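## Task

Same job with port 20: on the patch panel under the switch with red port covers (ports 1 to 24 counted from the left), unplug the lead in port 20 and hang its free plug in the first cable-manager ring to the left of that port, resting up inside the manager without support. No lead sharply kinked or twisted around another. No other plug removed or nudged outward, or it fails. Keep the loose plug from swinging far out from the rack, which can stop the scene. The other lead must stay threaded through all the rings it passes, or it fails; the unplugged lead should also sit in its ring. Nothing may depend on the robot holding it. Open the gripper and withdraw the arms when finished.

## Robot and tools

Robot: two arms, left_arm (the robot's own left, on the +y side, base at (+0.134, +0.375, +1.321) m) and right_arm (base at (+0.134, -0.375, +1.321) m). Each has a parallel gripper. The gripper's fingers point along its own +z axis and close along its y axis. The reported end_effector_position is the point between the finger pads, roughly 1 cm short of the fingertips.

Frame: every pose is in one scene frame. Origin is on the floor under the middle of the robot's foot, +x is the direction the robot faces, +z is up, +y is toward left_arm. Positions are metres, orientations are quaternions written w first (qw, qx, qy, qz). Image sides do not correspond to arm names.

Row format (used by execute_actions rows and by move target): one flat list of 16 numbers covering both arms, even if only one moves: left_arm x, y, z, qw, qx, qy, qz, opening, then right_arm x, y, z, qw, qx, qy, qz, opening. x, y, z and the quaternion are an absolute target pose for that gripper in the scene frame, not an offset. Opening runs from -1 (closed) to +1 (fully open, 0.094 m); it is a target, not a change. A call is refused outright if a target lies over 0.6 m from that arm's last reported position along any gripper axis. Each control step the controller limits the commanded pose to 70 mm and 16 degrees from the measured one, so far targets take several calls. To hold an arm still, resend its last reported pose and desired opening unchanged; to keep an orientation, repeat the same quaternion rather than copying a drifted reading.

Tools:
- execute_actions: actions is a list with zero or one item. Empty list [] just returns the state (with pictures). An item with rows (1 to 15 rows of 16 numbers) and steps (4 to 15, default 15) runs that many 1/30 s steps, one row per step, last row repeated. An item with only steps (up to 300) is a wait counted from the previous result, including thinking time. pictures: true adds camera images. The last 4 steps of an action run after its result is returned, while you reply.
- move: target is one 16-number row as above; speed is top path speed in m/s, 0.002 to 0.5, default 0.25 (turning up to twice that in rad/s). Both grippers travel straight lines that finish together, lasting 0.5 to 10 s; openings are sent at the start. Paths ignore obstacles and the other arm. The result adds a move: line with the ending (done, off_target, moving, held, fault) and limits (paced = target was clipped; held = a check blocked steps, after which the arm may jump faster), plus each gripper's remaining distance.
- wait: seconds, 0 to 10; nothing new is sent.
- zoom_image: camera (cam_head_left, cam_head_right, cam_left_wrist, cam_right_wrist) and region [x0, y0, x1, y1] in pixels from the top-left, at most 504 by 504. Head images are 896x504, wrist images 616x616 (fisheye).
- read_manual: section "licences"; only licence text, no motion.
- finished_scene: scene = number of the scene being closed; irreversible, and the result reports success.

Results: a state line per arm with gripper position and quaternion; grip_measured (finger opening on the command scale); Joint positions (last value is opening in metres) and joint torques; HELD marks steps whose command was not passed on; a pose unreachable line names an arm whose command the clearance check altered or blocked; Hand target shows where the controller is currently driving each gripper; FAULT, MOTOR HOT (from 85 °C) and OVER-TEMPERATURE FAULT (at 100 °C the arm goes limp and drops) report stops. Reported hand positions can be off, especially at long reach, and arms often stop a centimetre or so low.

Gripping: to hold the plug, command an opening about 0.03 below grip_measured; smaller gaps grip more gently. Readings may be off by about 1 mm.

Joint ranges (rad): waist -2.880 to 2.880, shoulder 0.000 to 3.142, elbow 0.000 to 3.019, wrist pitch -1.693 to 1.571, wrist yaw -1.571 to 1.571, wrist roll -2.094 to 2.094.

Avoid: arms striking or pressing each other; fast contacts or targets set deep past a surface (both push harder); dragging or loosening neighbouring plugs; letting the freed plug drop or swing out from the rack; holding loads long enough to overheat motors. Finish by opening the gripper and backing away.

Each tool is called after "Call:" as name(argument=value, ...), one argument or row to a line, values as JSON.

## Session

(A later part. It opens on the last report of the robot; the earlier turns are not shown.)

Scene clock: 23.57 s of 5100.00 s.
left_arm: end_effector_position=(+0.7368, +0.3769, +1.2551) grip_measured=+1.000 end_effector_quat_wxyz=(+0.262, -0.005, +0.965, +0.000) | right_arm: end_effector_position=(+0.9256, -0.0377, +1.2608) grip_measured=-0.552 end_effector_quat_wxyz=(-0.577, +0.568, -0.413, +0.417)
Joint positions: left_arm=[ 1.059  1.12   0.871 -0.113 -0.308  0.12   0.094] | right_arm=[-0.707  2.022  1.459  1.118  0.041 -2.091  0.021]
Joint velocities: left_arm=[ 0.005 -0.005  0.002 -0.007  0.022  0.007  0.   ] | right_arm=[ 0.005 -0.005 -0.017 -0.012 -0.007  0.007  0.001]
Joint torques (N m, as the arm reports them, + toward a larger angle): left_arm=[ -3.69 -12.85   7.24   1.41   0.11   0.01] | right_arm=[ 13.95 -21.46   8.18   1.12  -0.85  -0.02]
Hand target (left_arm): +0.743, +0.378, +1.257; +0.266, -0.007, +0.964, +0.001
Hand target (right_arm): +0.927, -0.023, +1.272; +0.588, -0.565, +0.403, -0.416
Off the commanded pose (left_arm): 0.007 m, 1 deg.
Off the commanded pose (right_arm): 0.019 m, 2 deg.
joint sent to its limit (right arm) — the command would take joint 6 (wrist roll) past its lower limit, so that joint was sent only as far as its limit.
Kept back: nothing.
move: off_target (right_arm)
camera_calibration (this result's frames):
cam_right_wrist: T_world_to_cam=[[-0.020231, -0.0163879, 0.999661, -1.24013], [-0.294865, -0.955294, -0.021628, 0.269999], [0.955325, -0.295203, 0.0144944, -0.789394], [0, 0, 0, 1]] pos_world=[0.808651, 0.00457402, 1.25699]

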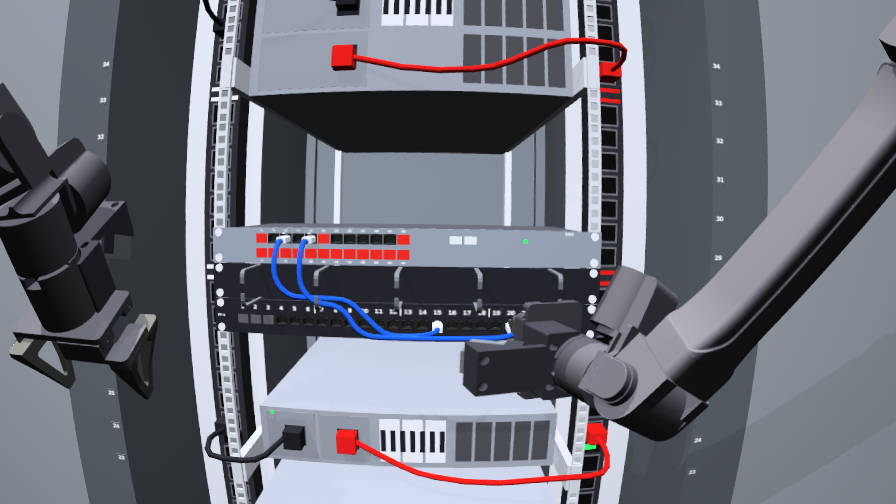

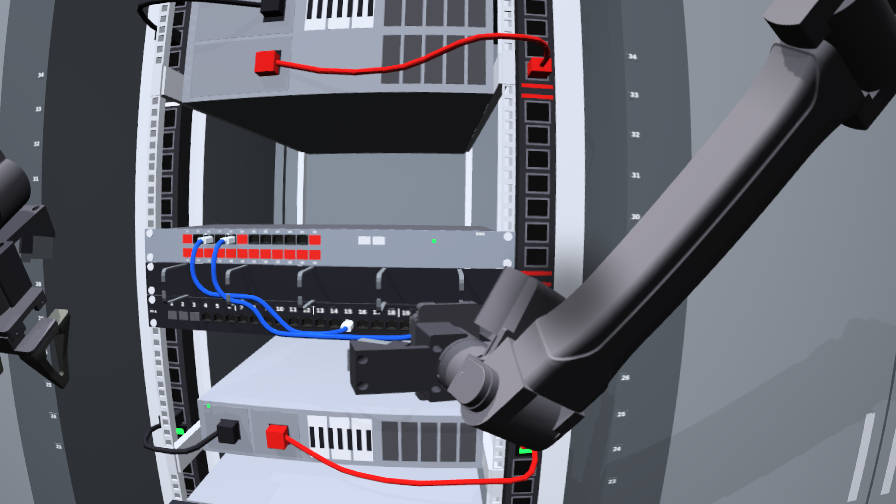

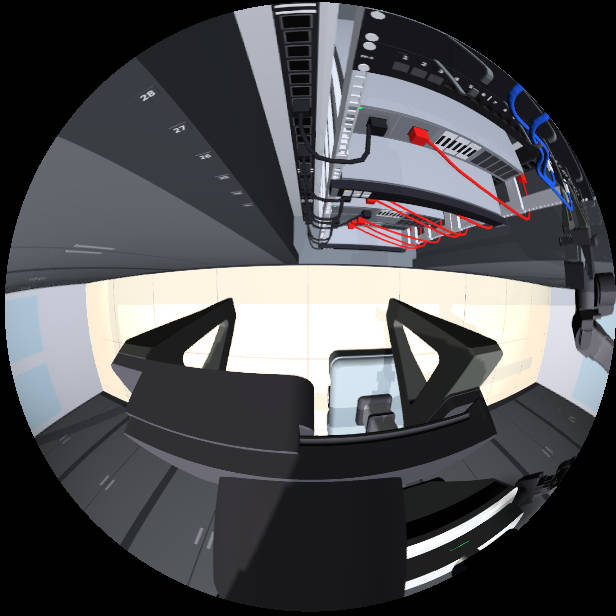

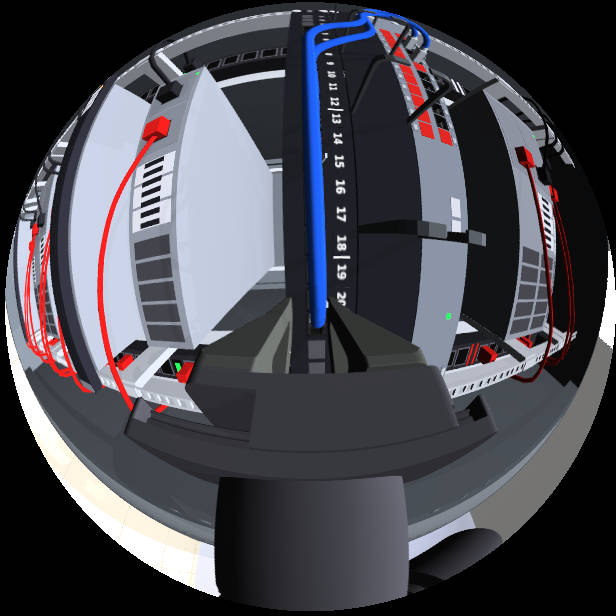

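Latch under fingertip. Close and pull.

Call:
move(
  target=[0.743,0.378,1.257,0.266,-0.007,0.964,0.001,1,0.928,-0.023,1.272,0.587,-0.567,0.402,-0.418,-0.92],
  speed=0.02,
)

Call:
move(
  target=[0.743,0.378,1.257,0.266,-0.007,0.964,0.001,1,0.89,-0.034,1.28,0.58,-0.572,0.407,-0.413,-0.92],
  speed=0.02,
)

Scene clock: 24.97 s of 5100.00 s.
left_arm: end_effector_position=(+0.7368, +0.3769, +1.2551) grip_measured=+1.000 end_effector_quat_wxyz=(+0.262, -0.005, +0.965, +0.000) | right_arm: end_effector_position=(+0.9258, -0.0371, +1.2637) grip_measured=-0.879 end_effector_quat_wxyz=(-0.579, +0.567, -0.411, +0.418)
Joint positions: left_arm=[ 1.059  1.12   0.871 -0.113 -0.308  0.12   0.094] | right_arm=[-0.705  2.02   1.459  1.118  0.039 -2.094  0.006]
Joint velocities: left_arm=[-0.005 -0.005  0.007 -0.012 -0.007  0.007  0.   ] | right_arm=[-0.005 -0.005  0.002  0.007 -0.022 -0.037 -0.   ]
Joint torques (N m, as the arm reports them, + toward a larger angle): left_arm=[ -3.77 -12.85   7.2    1.41   0.11   0.01] | right_arm=[ 13.96 -21.1    8.18   1.08  -0.76   0.02]
Hand target (left_arm): +0.743, +0.378, +1.257; +0.266, -0.007, +0.964, +0.001
Hand target (right_arm): +0.928, -0.023, +1.272; +0.588, -0.565, +0.403, -0.416
Off the commanded pose (left_arm): 0.007 m, 1 deg.
Off the commanded pose (right_arm): 0.017 m, 1 deg.
joint sent to its limit (right arm) — the command would take joint 6 (wrist roll) past its lower limit, so that joint was sent only as far as its limit.
Kept back: nothing.
move: off_target (right_arm)
camera_calibration (this result's frames):
cam_right_wrist: T_world_to_cam=[[-0.0251573, -0.0164154, 0.999549, -1.23827], [-0.293483, -0.955686, -0.0230816, 0.271239], [0.955633, -0.293931, 0.0192249, -0.795735], [0, 0, 0, 1]] pos_world=[0.808883, 0.00500157, 1.25927]

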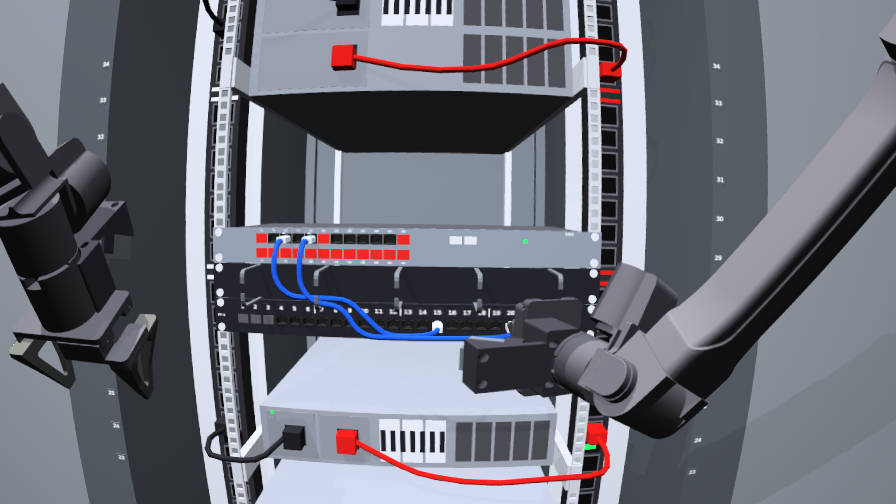

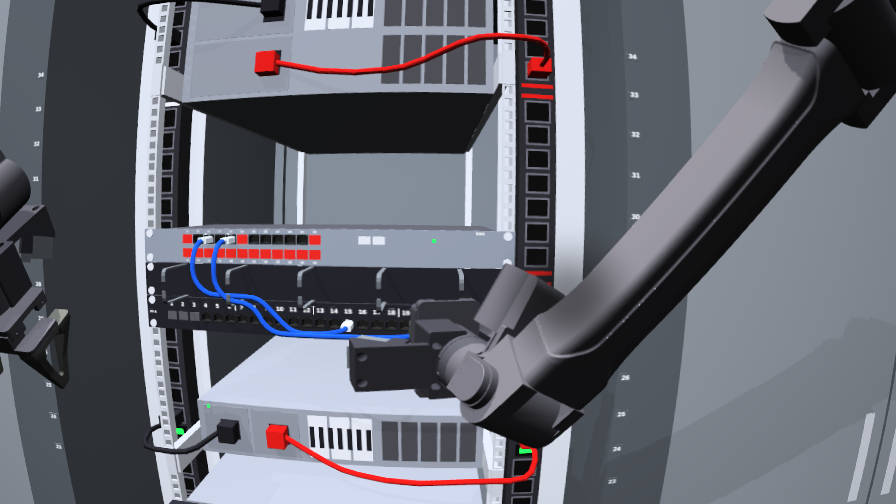

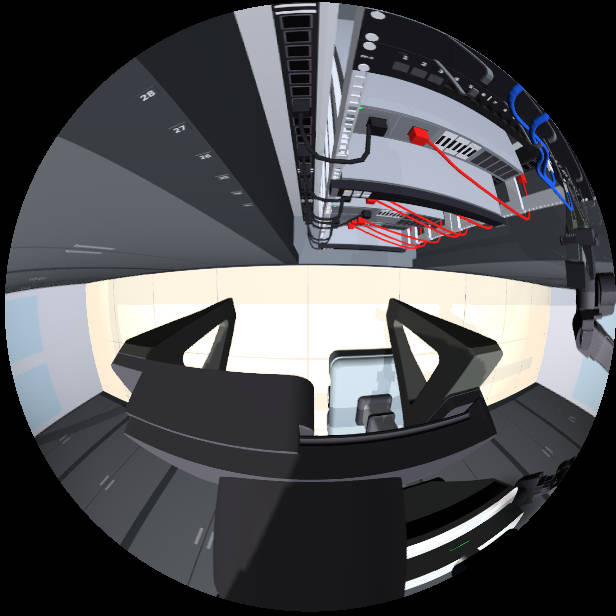

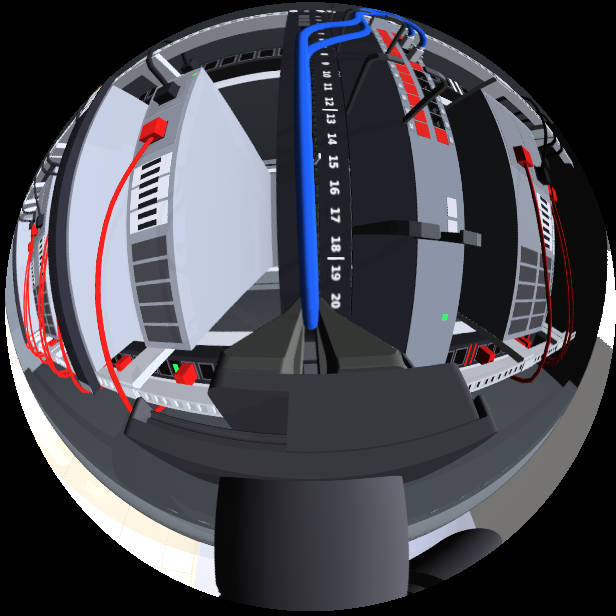

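Scene clock: 27.20 s of 5100.00 s.
left_arm: end_effector_position=(+0.7368, +0.3769, +1.2551) grip_measured=+1.000 end_effector_quat_wxyz=(+0.262, -0.005, +0.965, +0.000) | right_arm: end_effector_position=(+0.8918, -0.0342, +1.2660) grip_measured=-0.879 end_effector_quat_wxyz=(-0.577, +0.580, -0.412, +0.402)
Joint positions: left_arm=[ 1.059  1.12   0.871 -0.113 -0.308  0.12   0.094] | right_arm=[-0.684  1.975  1.346  1.149  0.05  -2.096  0.006]
Joint velocities: left_arm=[-0.005 -0.005 -0.012 -0.012  0.007  0.022  0.   ] | right_arm=[ 0.005 -0.015 -0.037 -0.012  0.022  0.007  0.   ]
Joint torques (N m, as the arm reports them, + toward a larger angle): left_arm=[ -3.59 -12.85   7.21   1.4    0.11   0.01] | right_arm=[ 13.14 -22.35   4.45   2.38  -0.19   0.06]
Hand target (left_arm): +0.743, +0.378, +1.257; +0.266, -0.007, +0.964, +0.001
Hand target (right_arm): +0.890, -0.034, +1.280; +0.583, -0.570, +0.410, -0.409
Off the commanded pose (left_arm): 0.007 m, 1 deg.
Off the commanded pose (right_arm): 0.014 m, 2 deg.
joint sent to its limit (right arm) — the command would take joint 6 (wrist roll) past its lower limit, so that joint was sent only as far as its limit.
Kept back: nothing.
move: off_target (right_arm)
camera_calibration (this result's frames):
cam_right_wrist: T_world_to_cam=[[0.00499573, -0.013719, 0.999893, -1.26862], [-0.269114, -0.963035, -0.0118688, 0.227937], [0.963095, -0.269026, -0.00850306, -0.733059], [0, 0, 0, 1]] pos_world=[0.773684, 0.00489522, 1.26495]

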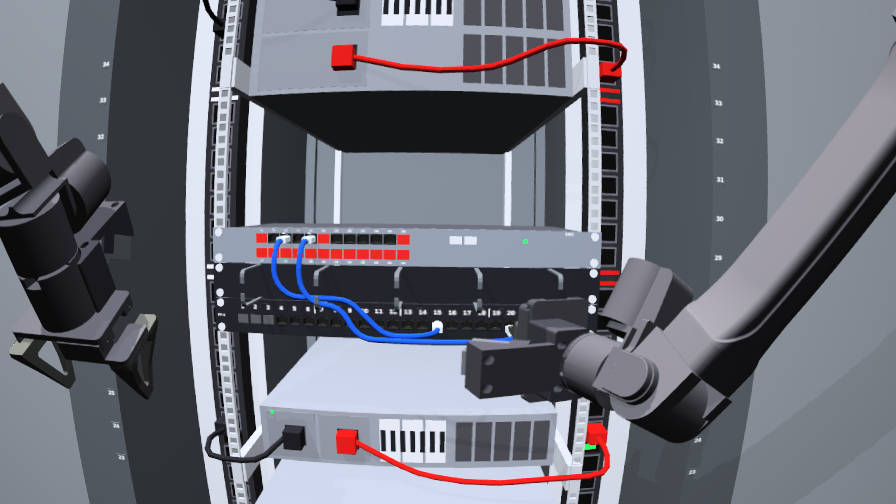

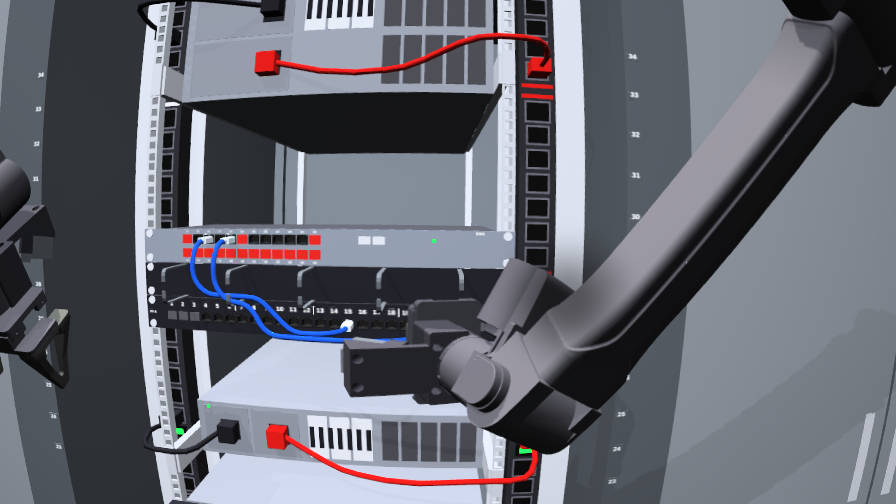

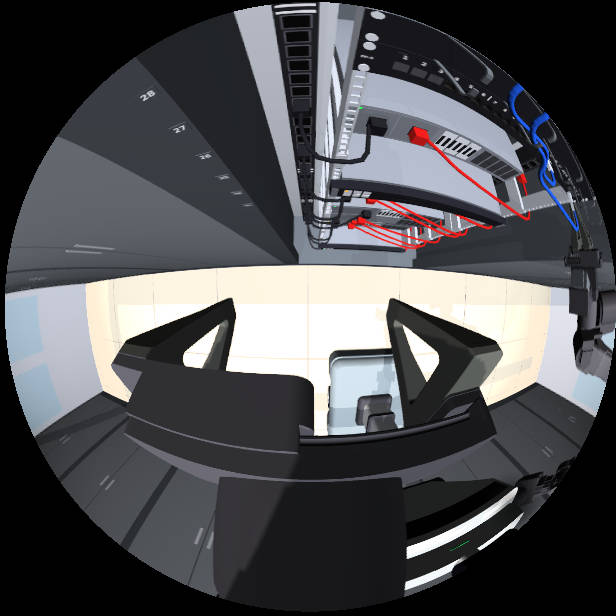

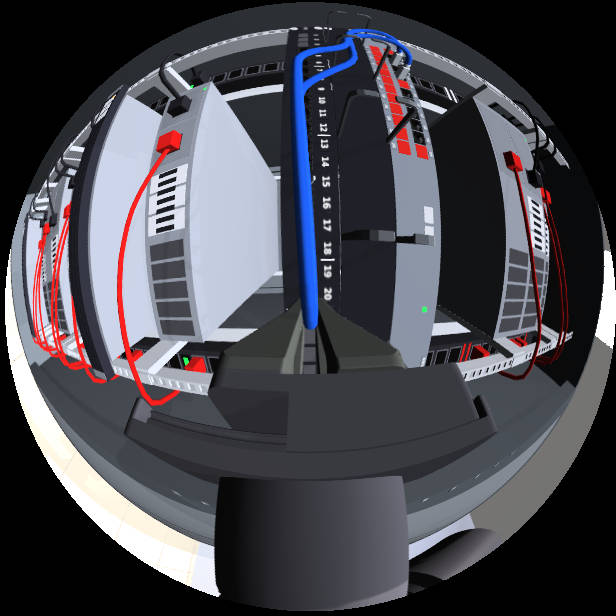

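Call:
move(
  target=[0.743,0.378,1.257,0.266,-0.007,0.964,0.001,1,0.89,-0.04,1.33,0.54,-0.54,0.455,-0.455,-0.92],
  speed=0.04,
)

Scene clock: 29.97 s of 5100.00 s.
left_arm: end_effector_position=(+0.7368, +0.3769, +1.2551) grip_measured=+1.000 end_effector_quat_wxyz=(+0.262, -0.005, +0.965, +0.000) | right_arm: end_effector_position=(+0.8945, -0.0392, +1.3175) grip_measured=-0.879 end_effector_quat_wxyz=(-0.550, +0.542, -0.471, +0.427)
Joint positions: left_arm=[ 1.059  1.12   0.871 -0.113 -0.308  0.12   0.094] | right_arm=[-0.608  1.909  1.333  1.164  0.25  -2.096  0.006]
Joint velocities: left_arm=[ 0.005 -0.015 -0.007  0.002  0.022 -0.051  0.   ] | right_arm=[ 0.005 -0.005  0.002  0.007  0.022 -0.007  0.001]
Joint torques (N m, as the arm reports them, + toward a larger angle): left_arm=[ -3.65 -12.85   7.2    1.41   0.11   0.02] | right_arm=[ 13.7  -22.03   4.95   2.4   -0.23   0.02]
Hand target (left_arm): +0.743, +0.378, +1.257; +0.266, -0.007, +0.964, +0.001
Hand target (right_arm): +0.891, -0.039, +1.330; +0.556, -0.533, +0.470, -0.431
Off the commanded pose (left_arm): 0.007 m, 1 deg.
Off the commanded pose (right_arm): 0.013 m, 4 deg.
joint sent to its limit (right arm) — the command would take joint 6 (wrist roll) past its lower limit, so that joint was sent only as far as its limit.
Kept back: nothing.
move: off_target (right_arm)
camera_calibration (this result's frames):
cam_right_wrist: T_world_to_cam=[[0.0308288, -0.056353, 0.997935, -1.34244], [-0.410364, -0.911097, -0.0387721, 0.388275], [0.911401, -0.408321, -0.0512133, -0.639567], [0, 0, 0, 1]] pos_world=[0.783622, 0.0169571, 1.32196]

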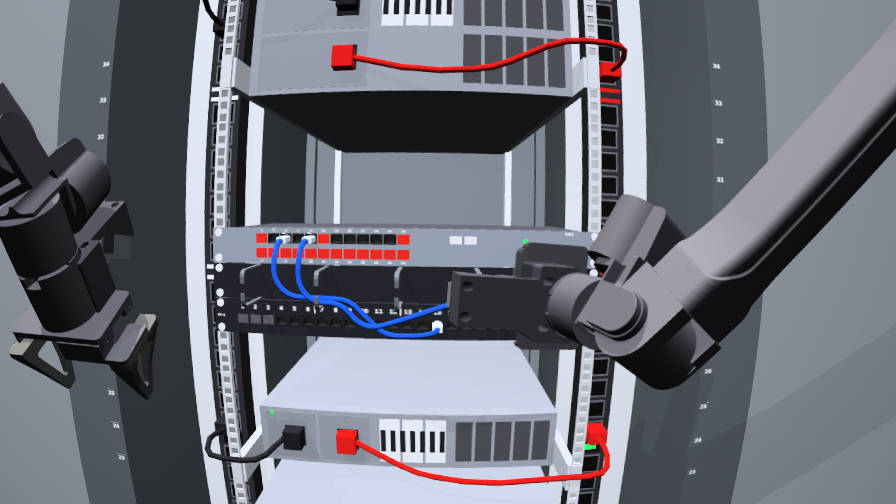

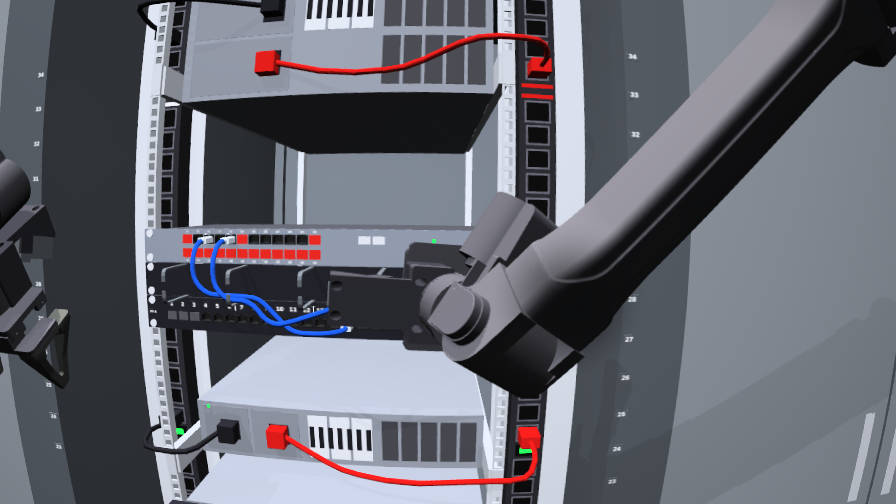

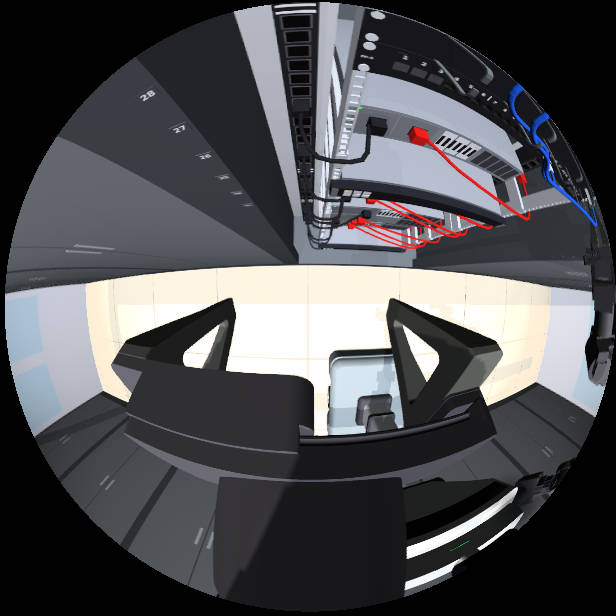

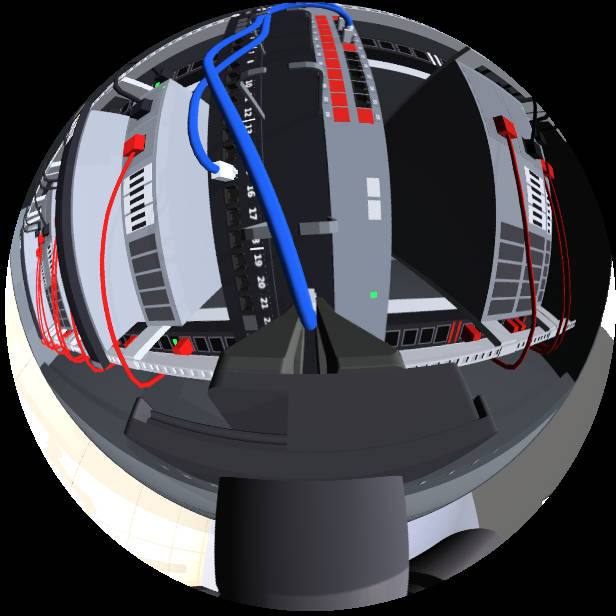

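Cable about at the gap. Advance with less yaw.

Call:
move(
  target=[0.743,0.378,1.257,0.266,-0.007,0.964,0.001,1,0.925,-0.05,1.316,0.5,-0.5,0.5,-0.5,-0.92],
  speed=0.03,
)

Call:
zoom_image(
  camera="cam_right_wrist",
  region=[200,130,400,330],
)

Scene clock: 33.83 s of 5100.00 s.
left_arm: end_effector_position=(+0.7368, +0.3769, +1.2551) grip_measured=+1.000 end_effector_quat_wxyz=(+0.262, -0.005, +0.965, +0.000) | right_arm: end_effector_position=(+0.9126, -0.0463, +1.3066) grip_measured=-0.879 end_effector_quat_wxyz=(-0.516, +0.514, -0.515, +0.452)
Joint positions: left_arm=[ 1.059  1.12   0.871 -0.113 -0.308  0.12   0.094] | right_arm=[-0.604  1.965  1.419  1.186  0.378 -2.096  0.006]
Joint velocities: left_arm=[-0.005 -0.005 -0.012 -0.017  0.022  0.051  0.   ] | right_arm=[-0.015  0.005 -0.007 -0.002  0.037  0.037 -0.   ]
Joint torques (N m, as the arm reports them, + toward a larger angle): left_arm=[ -3.71 -12.92   7.2    1.41   0.12   0.01] | right_arm=[ 12.87 -19.58  10.39   2.43  -0.05   0.06]
Hand target (left_arm): +0.743, +0.378, +1.257; +0.266, -0.007, +0.964, +0.001
Hand target (right_arm): +0.925, -0.050, +1.316; +0.520, -0.493, +0.519, -0.466
Off the commanded pose (left_arm): 0.007 m, 1 deg.
Off the commanded pose (right_arm): 0.016 m, 6 deg.
joint sent to its limit (right arm) — the command would take joint 6 (wrist roll) past its lower limit, so that joint was sent only as far as its limit.
Kept back: nothing.
move: off_target (right_arm)
camera_calibration (this result's frames):
cam_right_wrist: T_world_to_cam=[[0.0531703, -0.0700271, 0.996127, -1.3512], [-0.527199, -0.849156, -0.0315548, 0.488879], [0.848077, -0.52348, -0.082068, -0.566688], [0, 0, 0, 1]] pos_world=[0.810175, 0.0238646, 1.31489]

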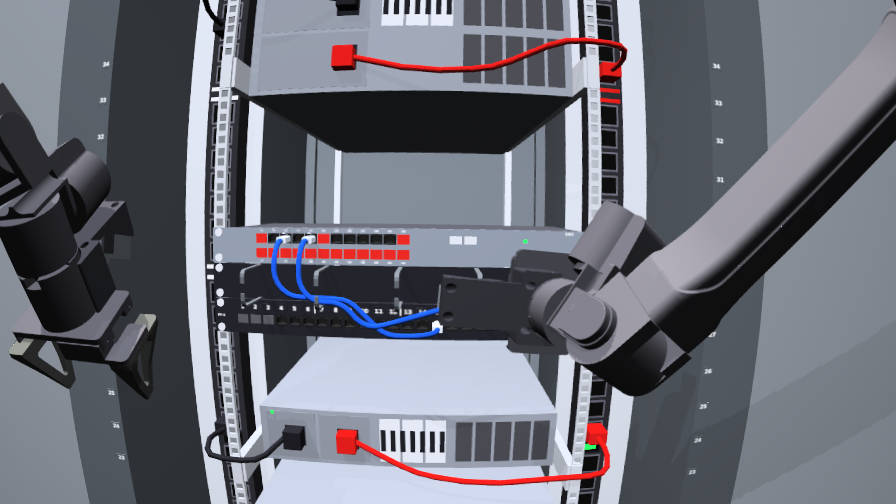

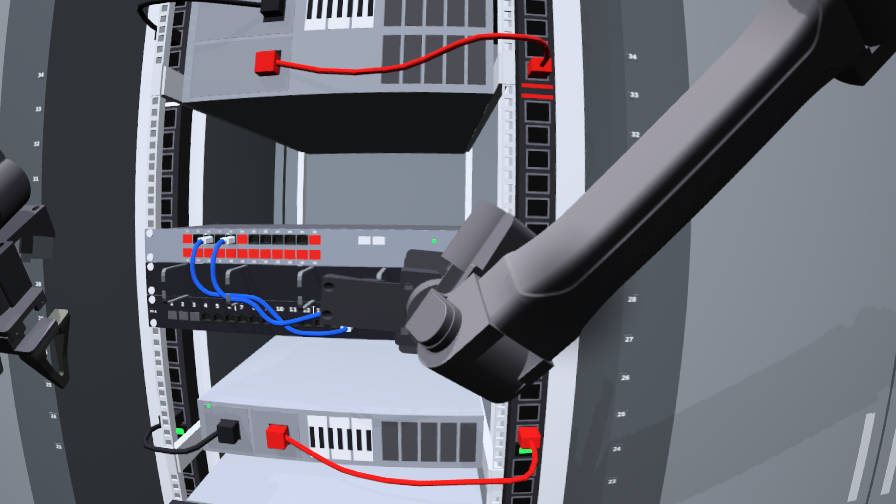

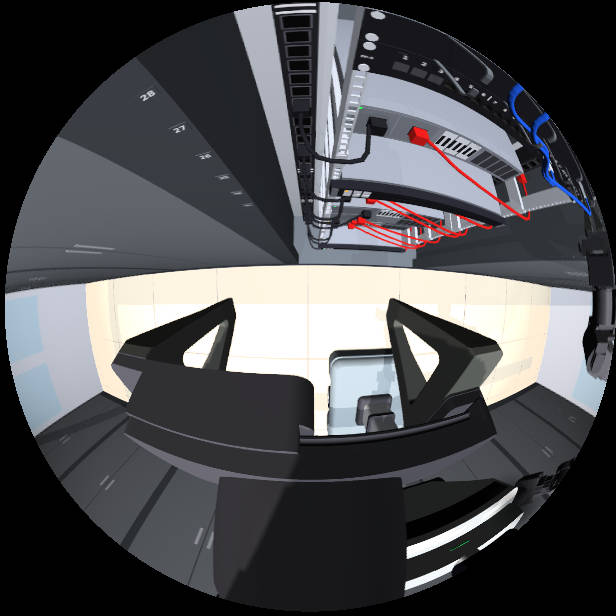

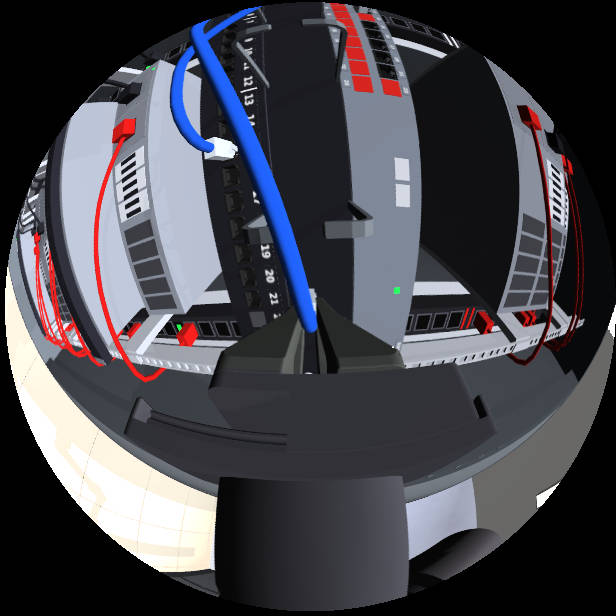

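Region (200, 130, 400, 330) of cam_right_wrist's 616x616 image, scaled by 2.520, with more detail than that image has.

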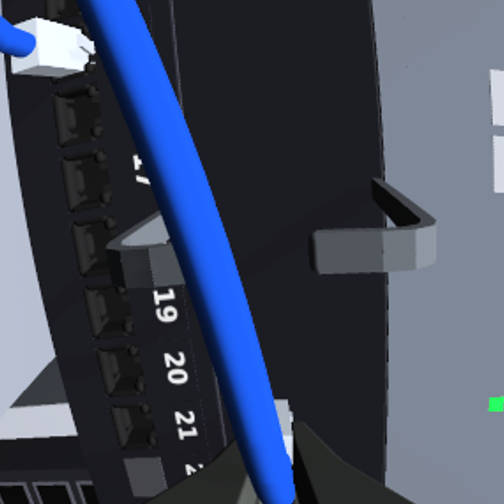

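In front of lower lip; raise ~1 cm.

Call:
move(
  target=[0.743,0.378,1.257,0.266,-0.007,0.964,0.001,1,0.915,-0.052,1.338,0.5,-0.5,0.5,-0.5,-0.92],
  speed=0.03,
)

Call:
zoom_image(
  camera="cam_right_wrist",
  region=[200,130,400,330],
)

Scene clock: 36.23 s of 5100.00 s.
left_arm: end_effector_position=(+0.7368, +0.3769, +1.2551) grip_measured=+1.000 end_effector_quat_wxyz=(+0.262, -0.005, +0.965, +0.000) | right_arm: end_effector_position=(+0.9140, -0.0471, +1.3204) grip_measured=-0.879 end_effector_quat_wxyz=(-0.518, +0.506, -0.520, +0.453)
Joint positions: left_arm=[ 1.059  1.12   0.871 -0.113 -0.308  0.12   0.094] | right_arm=[-0.592  1.948  1.419  1.186  0.396 -2.096  0.006]
Joint velocities: left_arm=[ 0.015 -0.015 -0.022 -0.002 -0.066 -0.051  0.   ] | right_arm=[-0.005 -0.015  0.017  0.002 -0.051 -0.037 -0.001]
Joint torques (N m, as the arm reports them, + toward a larger angle): left_arm=[ -3.68 -12.82   7.2    1.43   0.12   0.01] | right_arm=[ 13.79 -22.54   6.06   2.2   -0.22   0.02]
Hand target (left_arm): +0.743, +0.378, +1.257; +0.266, -0.007, +0.964, +0.001
Hand target (right_arm): +0.916, -0.052, +1.338; +0.524, -0.491, +0.521, -0.461
Off the commanded pose (left_arm): 0.007 m, 1 deg.
Off the commanded pose (right_arm): 0.018 m, 6 deg.
joint sent to its limit (right arm) — the command would take joint 6 (wrist roll) past its lower limit, so that joint was sent only as far as its limit.
Kept back: nothing.
move: off_target (right_arm)
camera_calibration (this result's frames):
cam_right_wrist: T_world_to_cam=[[0.0465037, -0.0834142, 0.995429, -1.35863], [-0.538862, -0.841174, -0.0453139, 0.518577], [0.841109, -0.534292, -0.0840665, -0.558663], [0, 0, 0, 1]] pos_world=[0.81252, 0.0243947, 1.32896]

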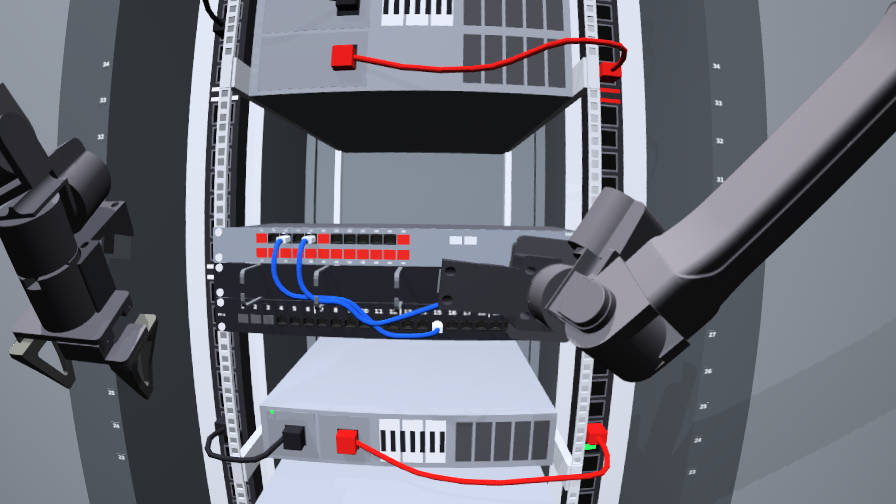

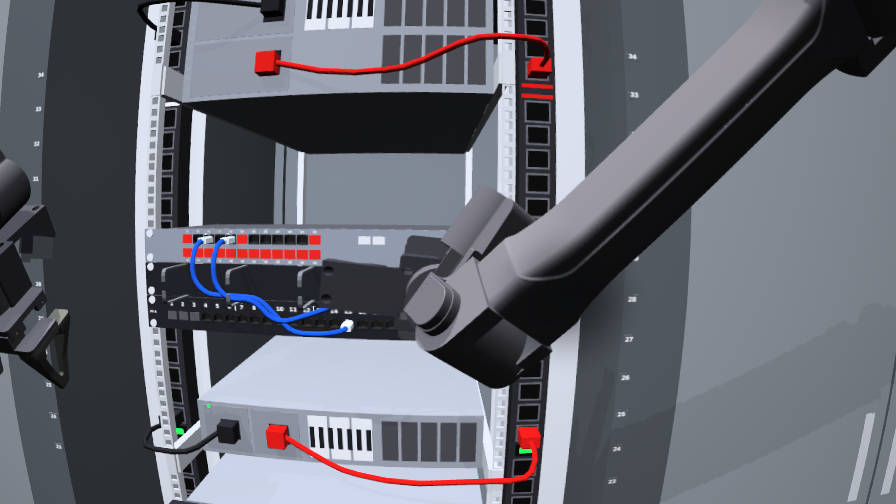

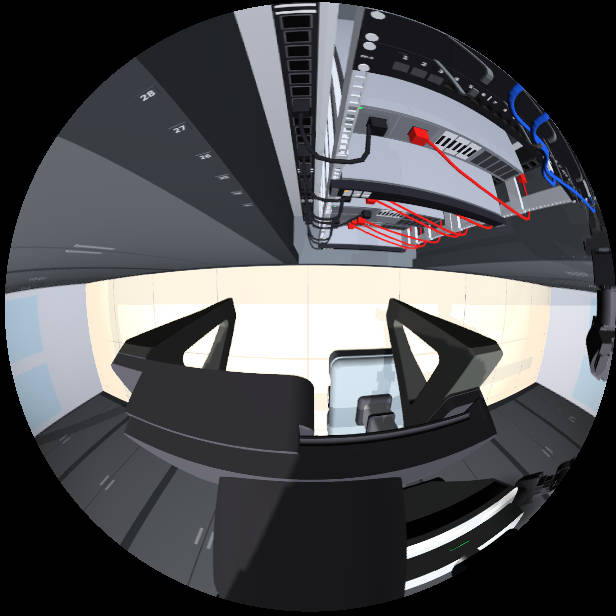

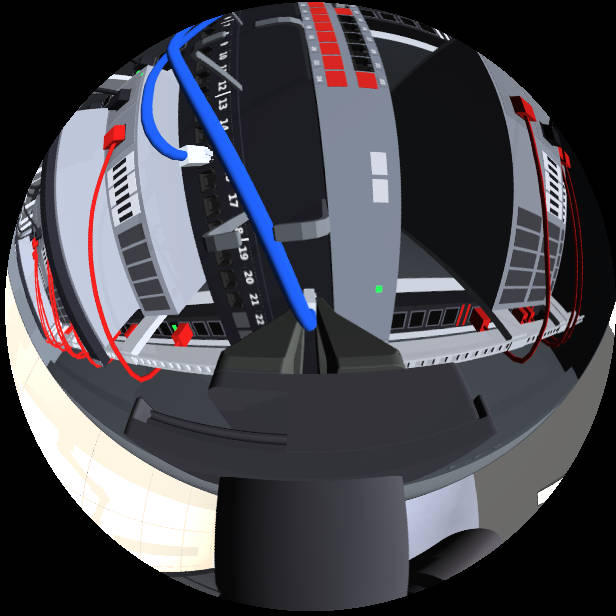

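Region (200, 130, 400, 330) of cam_right_wrist's 616x616 image, scaled by 2.520, with more detail than that image has.

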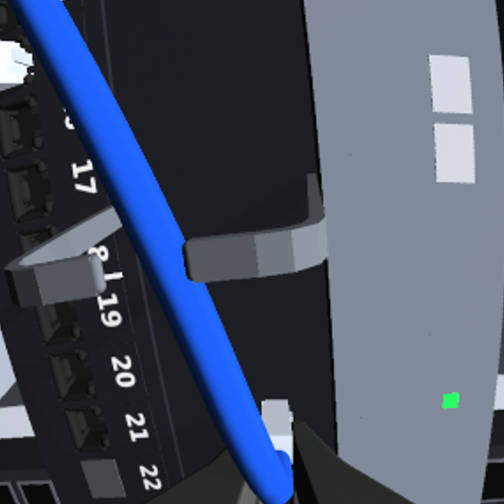

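Call:
move(
  target=[0.743,0.378,1.257,0.266,-0.007,0.964,0.001,1,0.922,-0.052,1.305,0.5,-0.5,0.5,-0.5,-0.92],
  speed=0.02,
)

Call:
zoom_image(
  camera="cam_right_wrist",
  region=[150,100,450,400],
)

Scene clock: 39.43 s of 5100.00 s.
left_arm: end_effector_position=(+0.7368, +0.3769, +1.2551) grip_measured=+1.000 end_effector_quat_wxyz=(+0.262, -0.005, +0.965, +0.000) | right_arm: end_effector_position=(+0.9100, -0.0451, +1.3089) grip_measured=-0.879 end_effector_quat_wxyz=(-0.519, +0.506, -0.517, +0.455)
Joint positions: left_arm=[ 1.059  1.12   0.871 -0.113 -0.308  0.12   0.094] | right_arm=[-0.599  1.971  1.419  1.211  0.384 -2.096  0.006]
Joint velocities: left_arm=[-0.005 -0.005 -0.027 -0.017 -0.007 -0.051  0.   ] | right_arm=[-0.024 -0.005  0.007 -0.007  0.022 -0.037 -0.   ]
Joint torques (N m, as the arm reports them, + toward a larger angle): left_arm=[ -3.65 -12.82   7.21   1.4    0.11   0.01] | right_arm=[ 11.05 -18.74   9.66   2.01  -0.56   0.01]
Hand target (left_arm): +0.743, +0.378, +1.257; +0.266, -0.007, +0.964, +0.001
Hand target (right_arm): +0.921, -0.053, +1.305; +0.519, -0.494, +0.517, -0.469
Off the commanded pose (left_arm): 0.007 m, 1 deg.
Off the commanded pose (right_arm): 0.014 m, 6 deg.
joint sent to its limit (right arm) — the command would take joint 6 (wrist roll) past its lower limit, so that joint was sent only as far as its limit.
Kept back: nothing.
move: off_target (right_arm)
camera_calibration (this result's frames):
cam_right_wrist: T_world_to_cam=[[0.0401649, -0.0807746, 0.995923, -1.34159], [-0.536045, -0.842894, -0.0467448, 0.516811], [0.843234, -0.531982, -0.0771536, -0.56616], [0, 0, 0, 1]] pos_world=[0.808323, 0.0260638, 1.3166]

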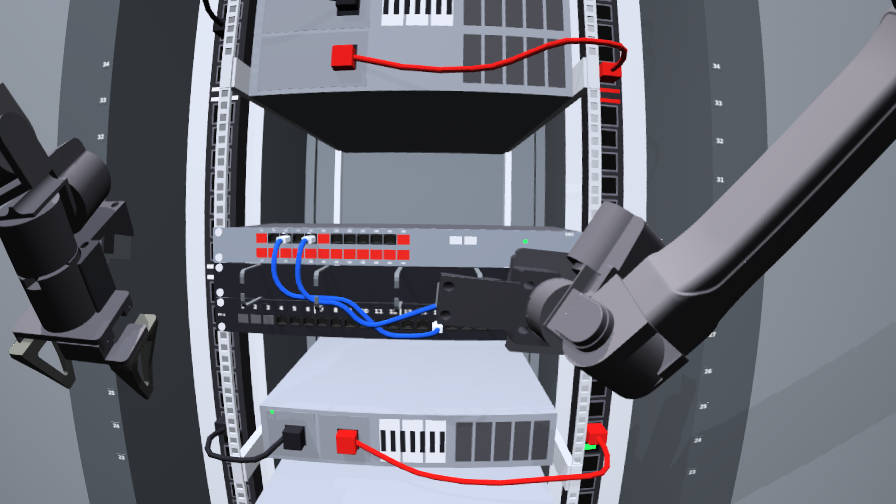

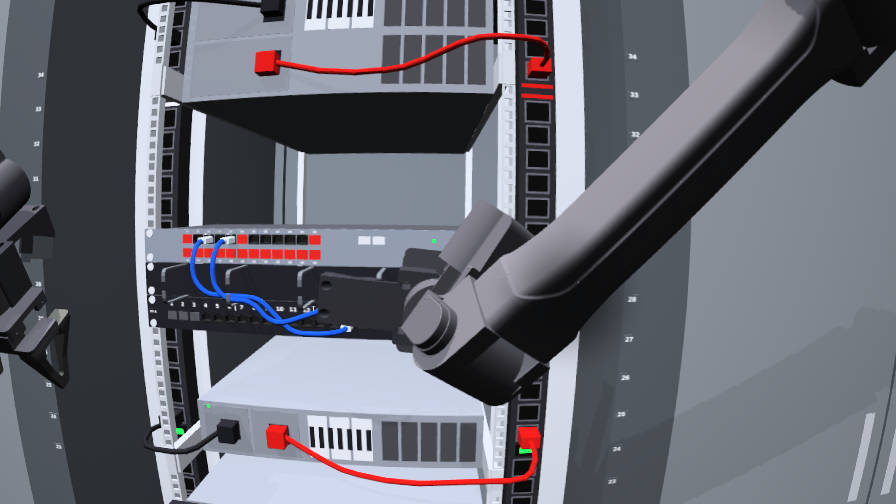

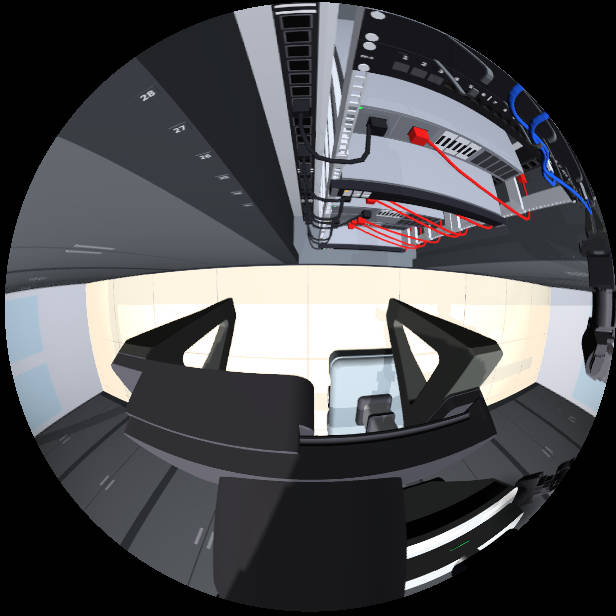

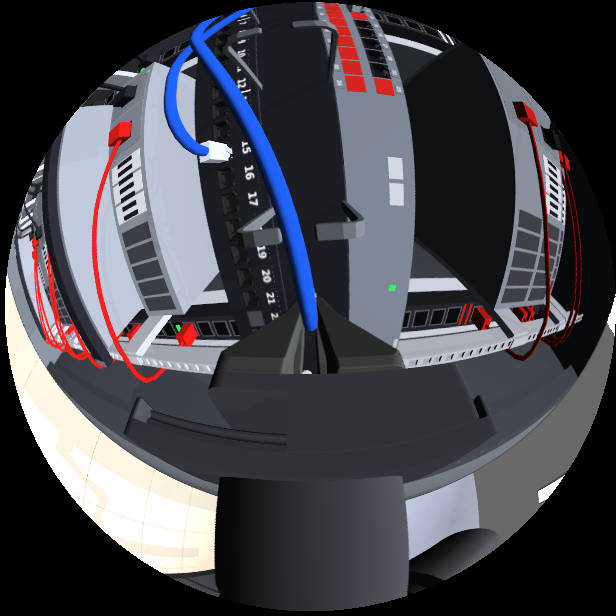

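Region (150, 100, 450, 400) of cam_right_wrist's 616x616 image, scaled by 1.680, with more detail than that image has.

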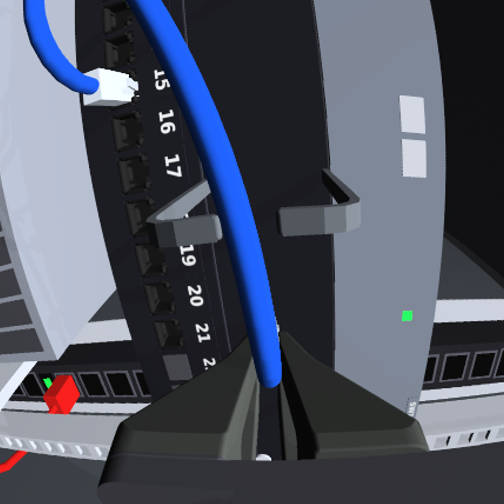

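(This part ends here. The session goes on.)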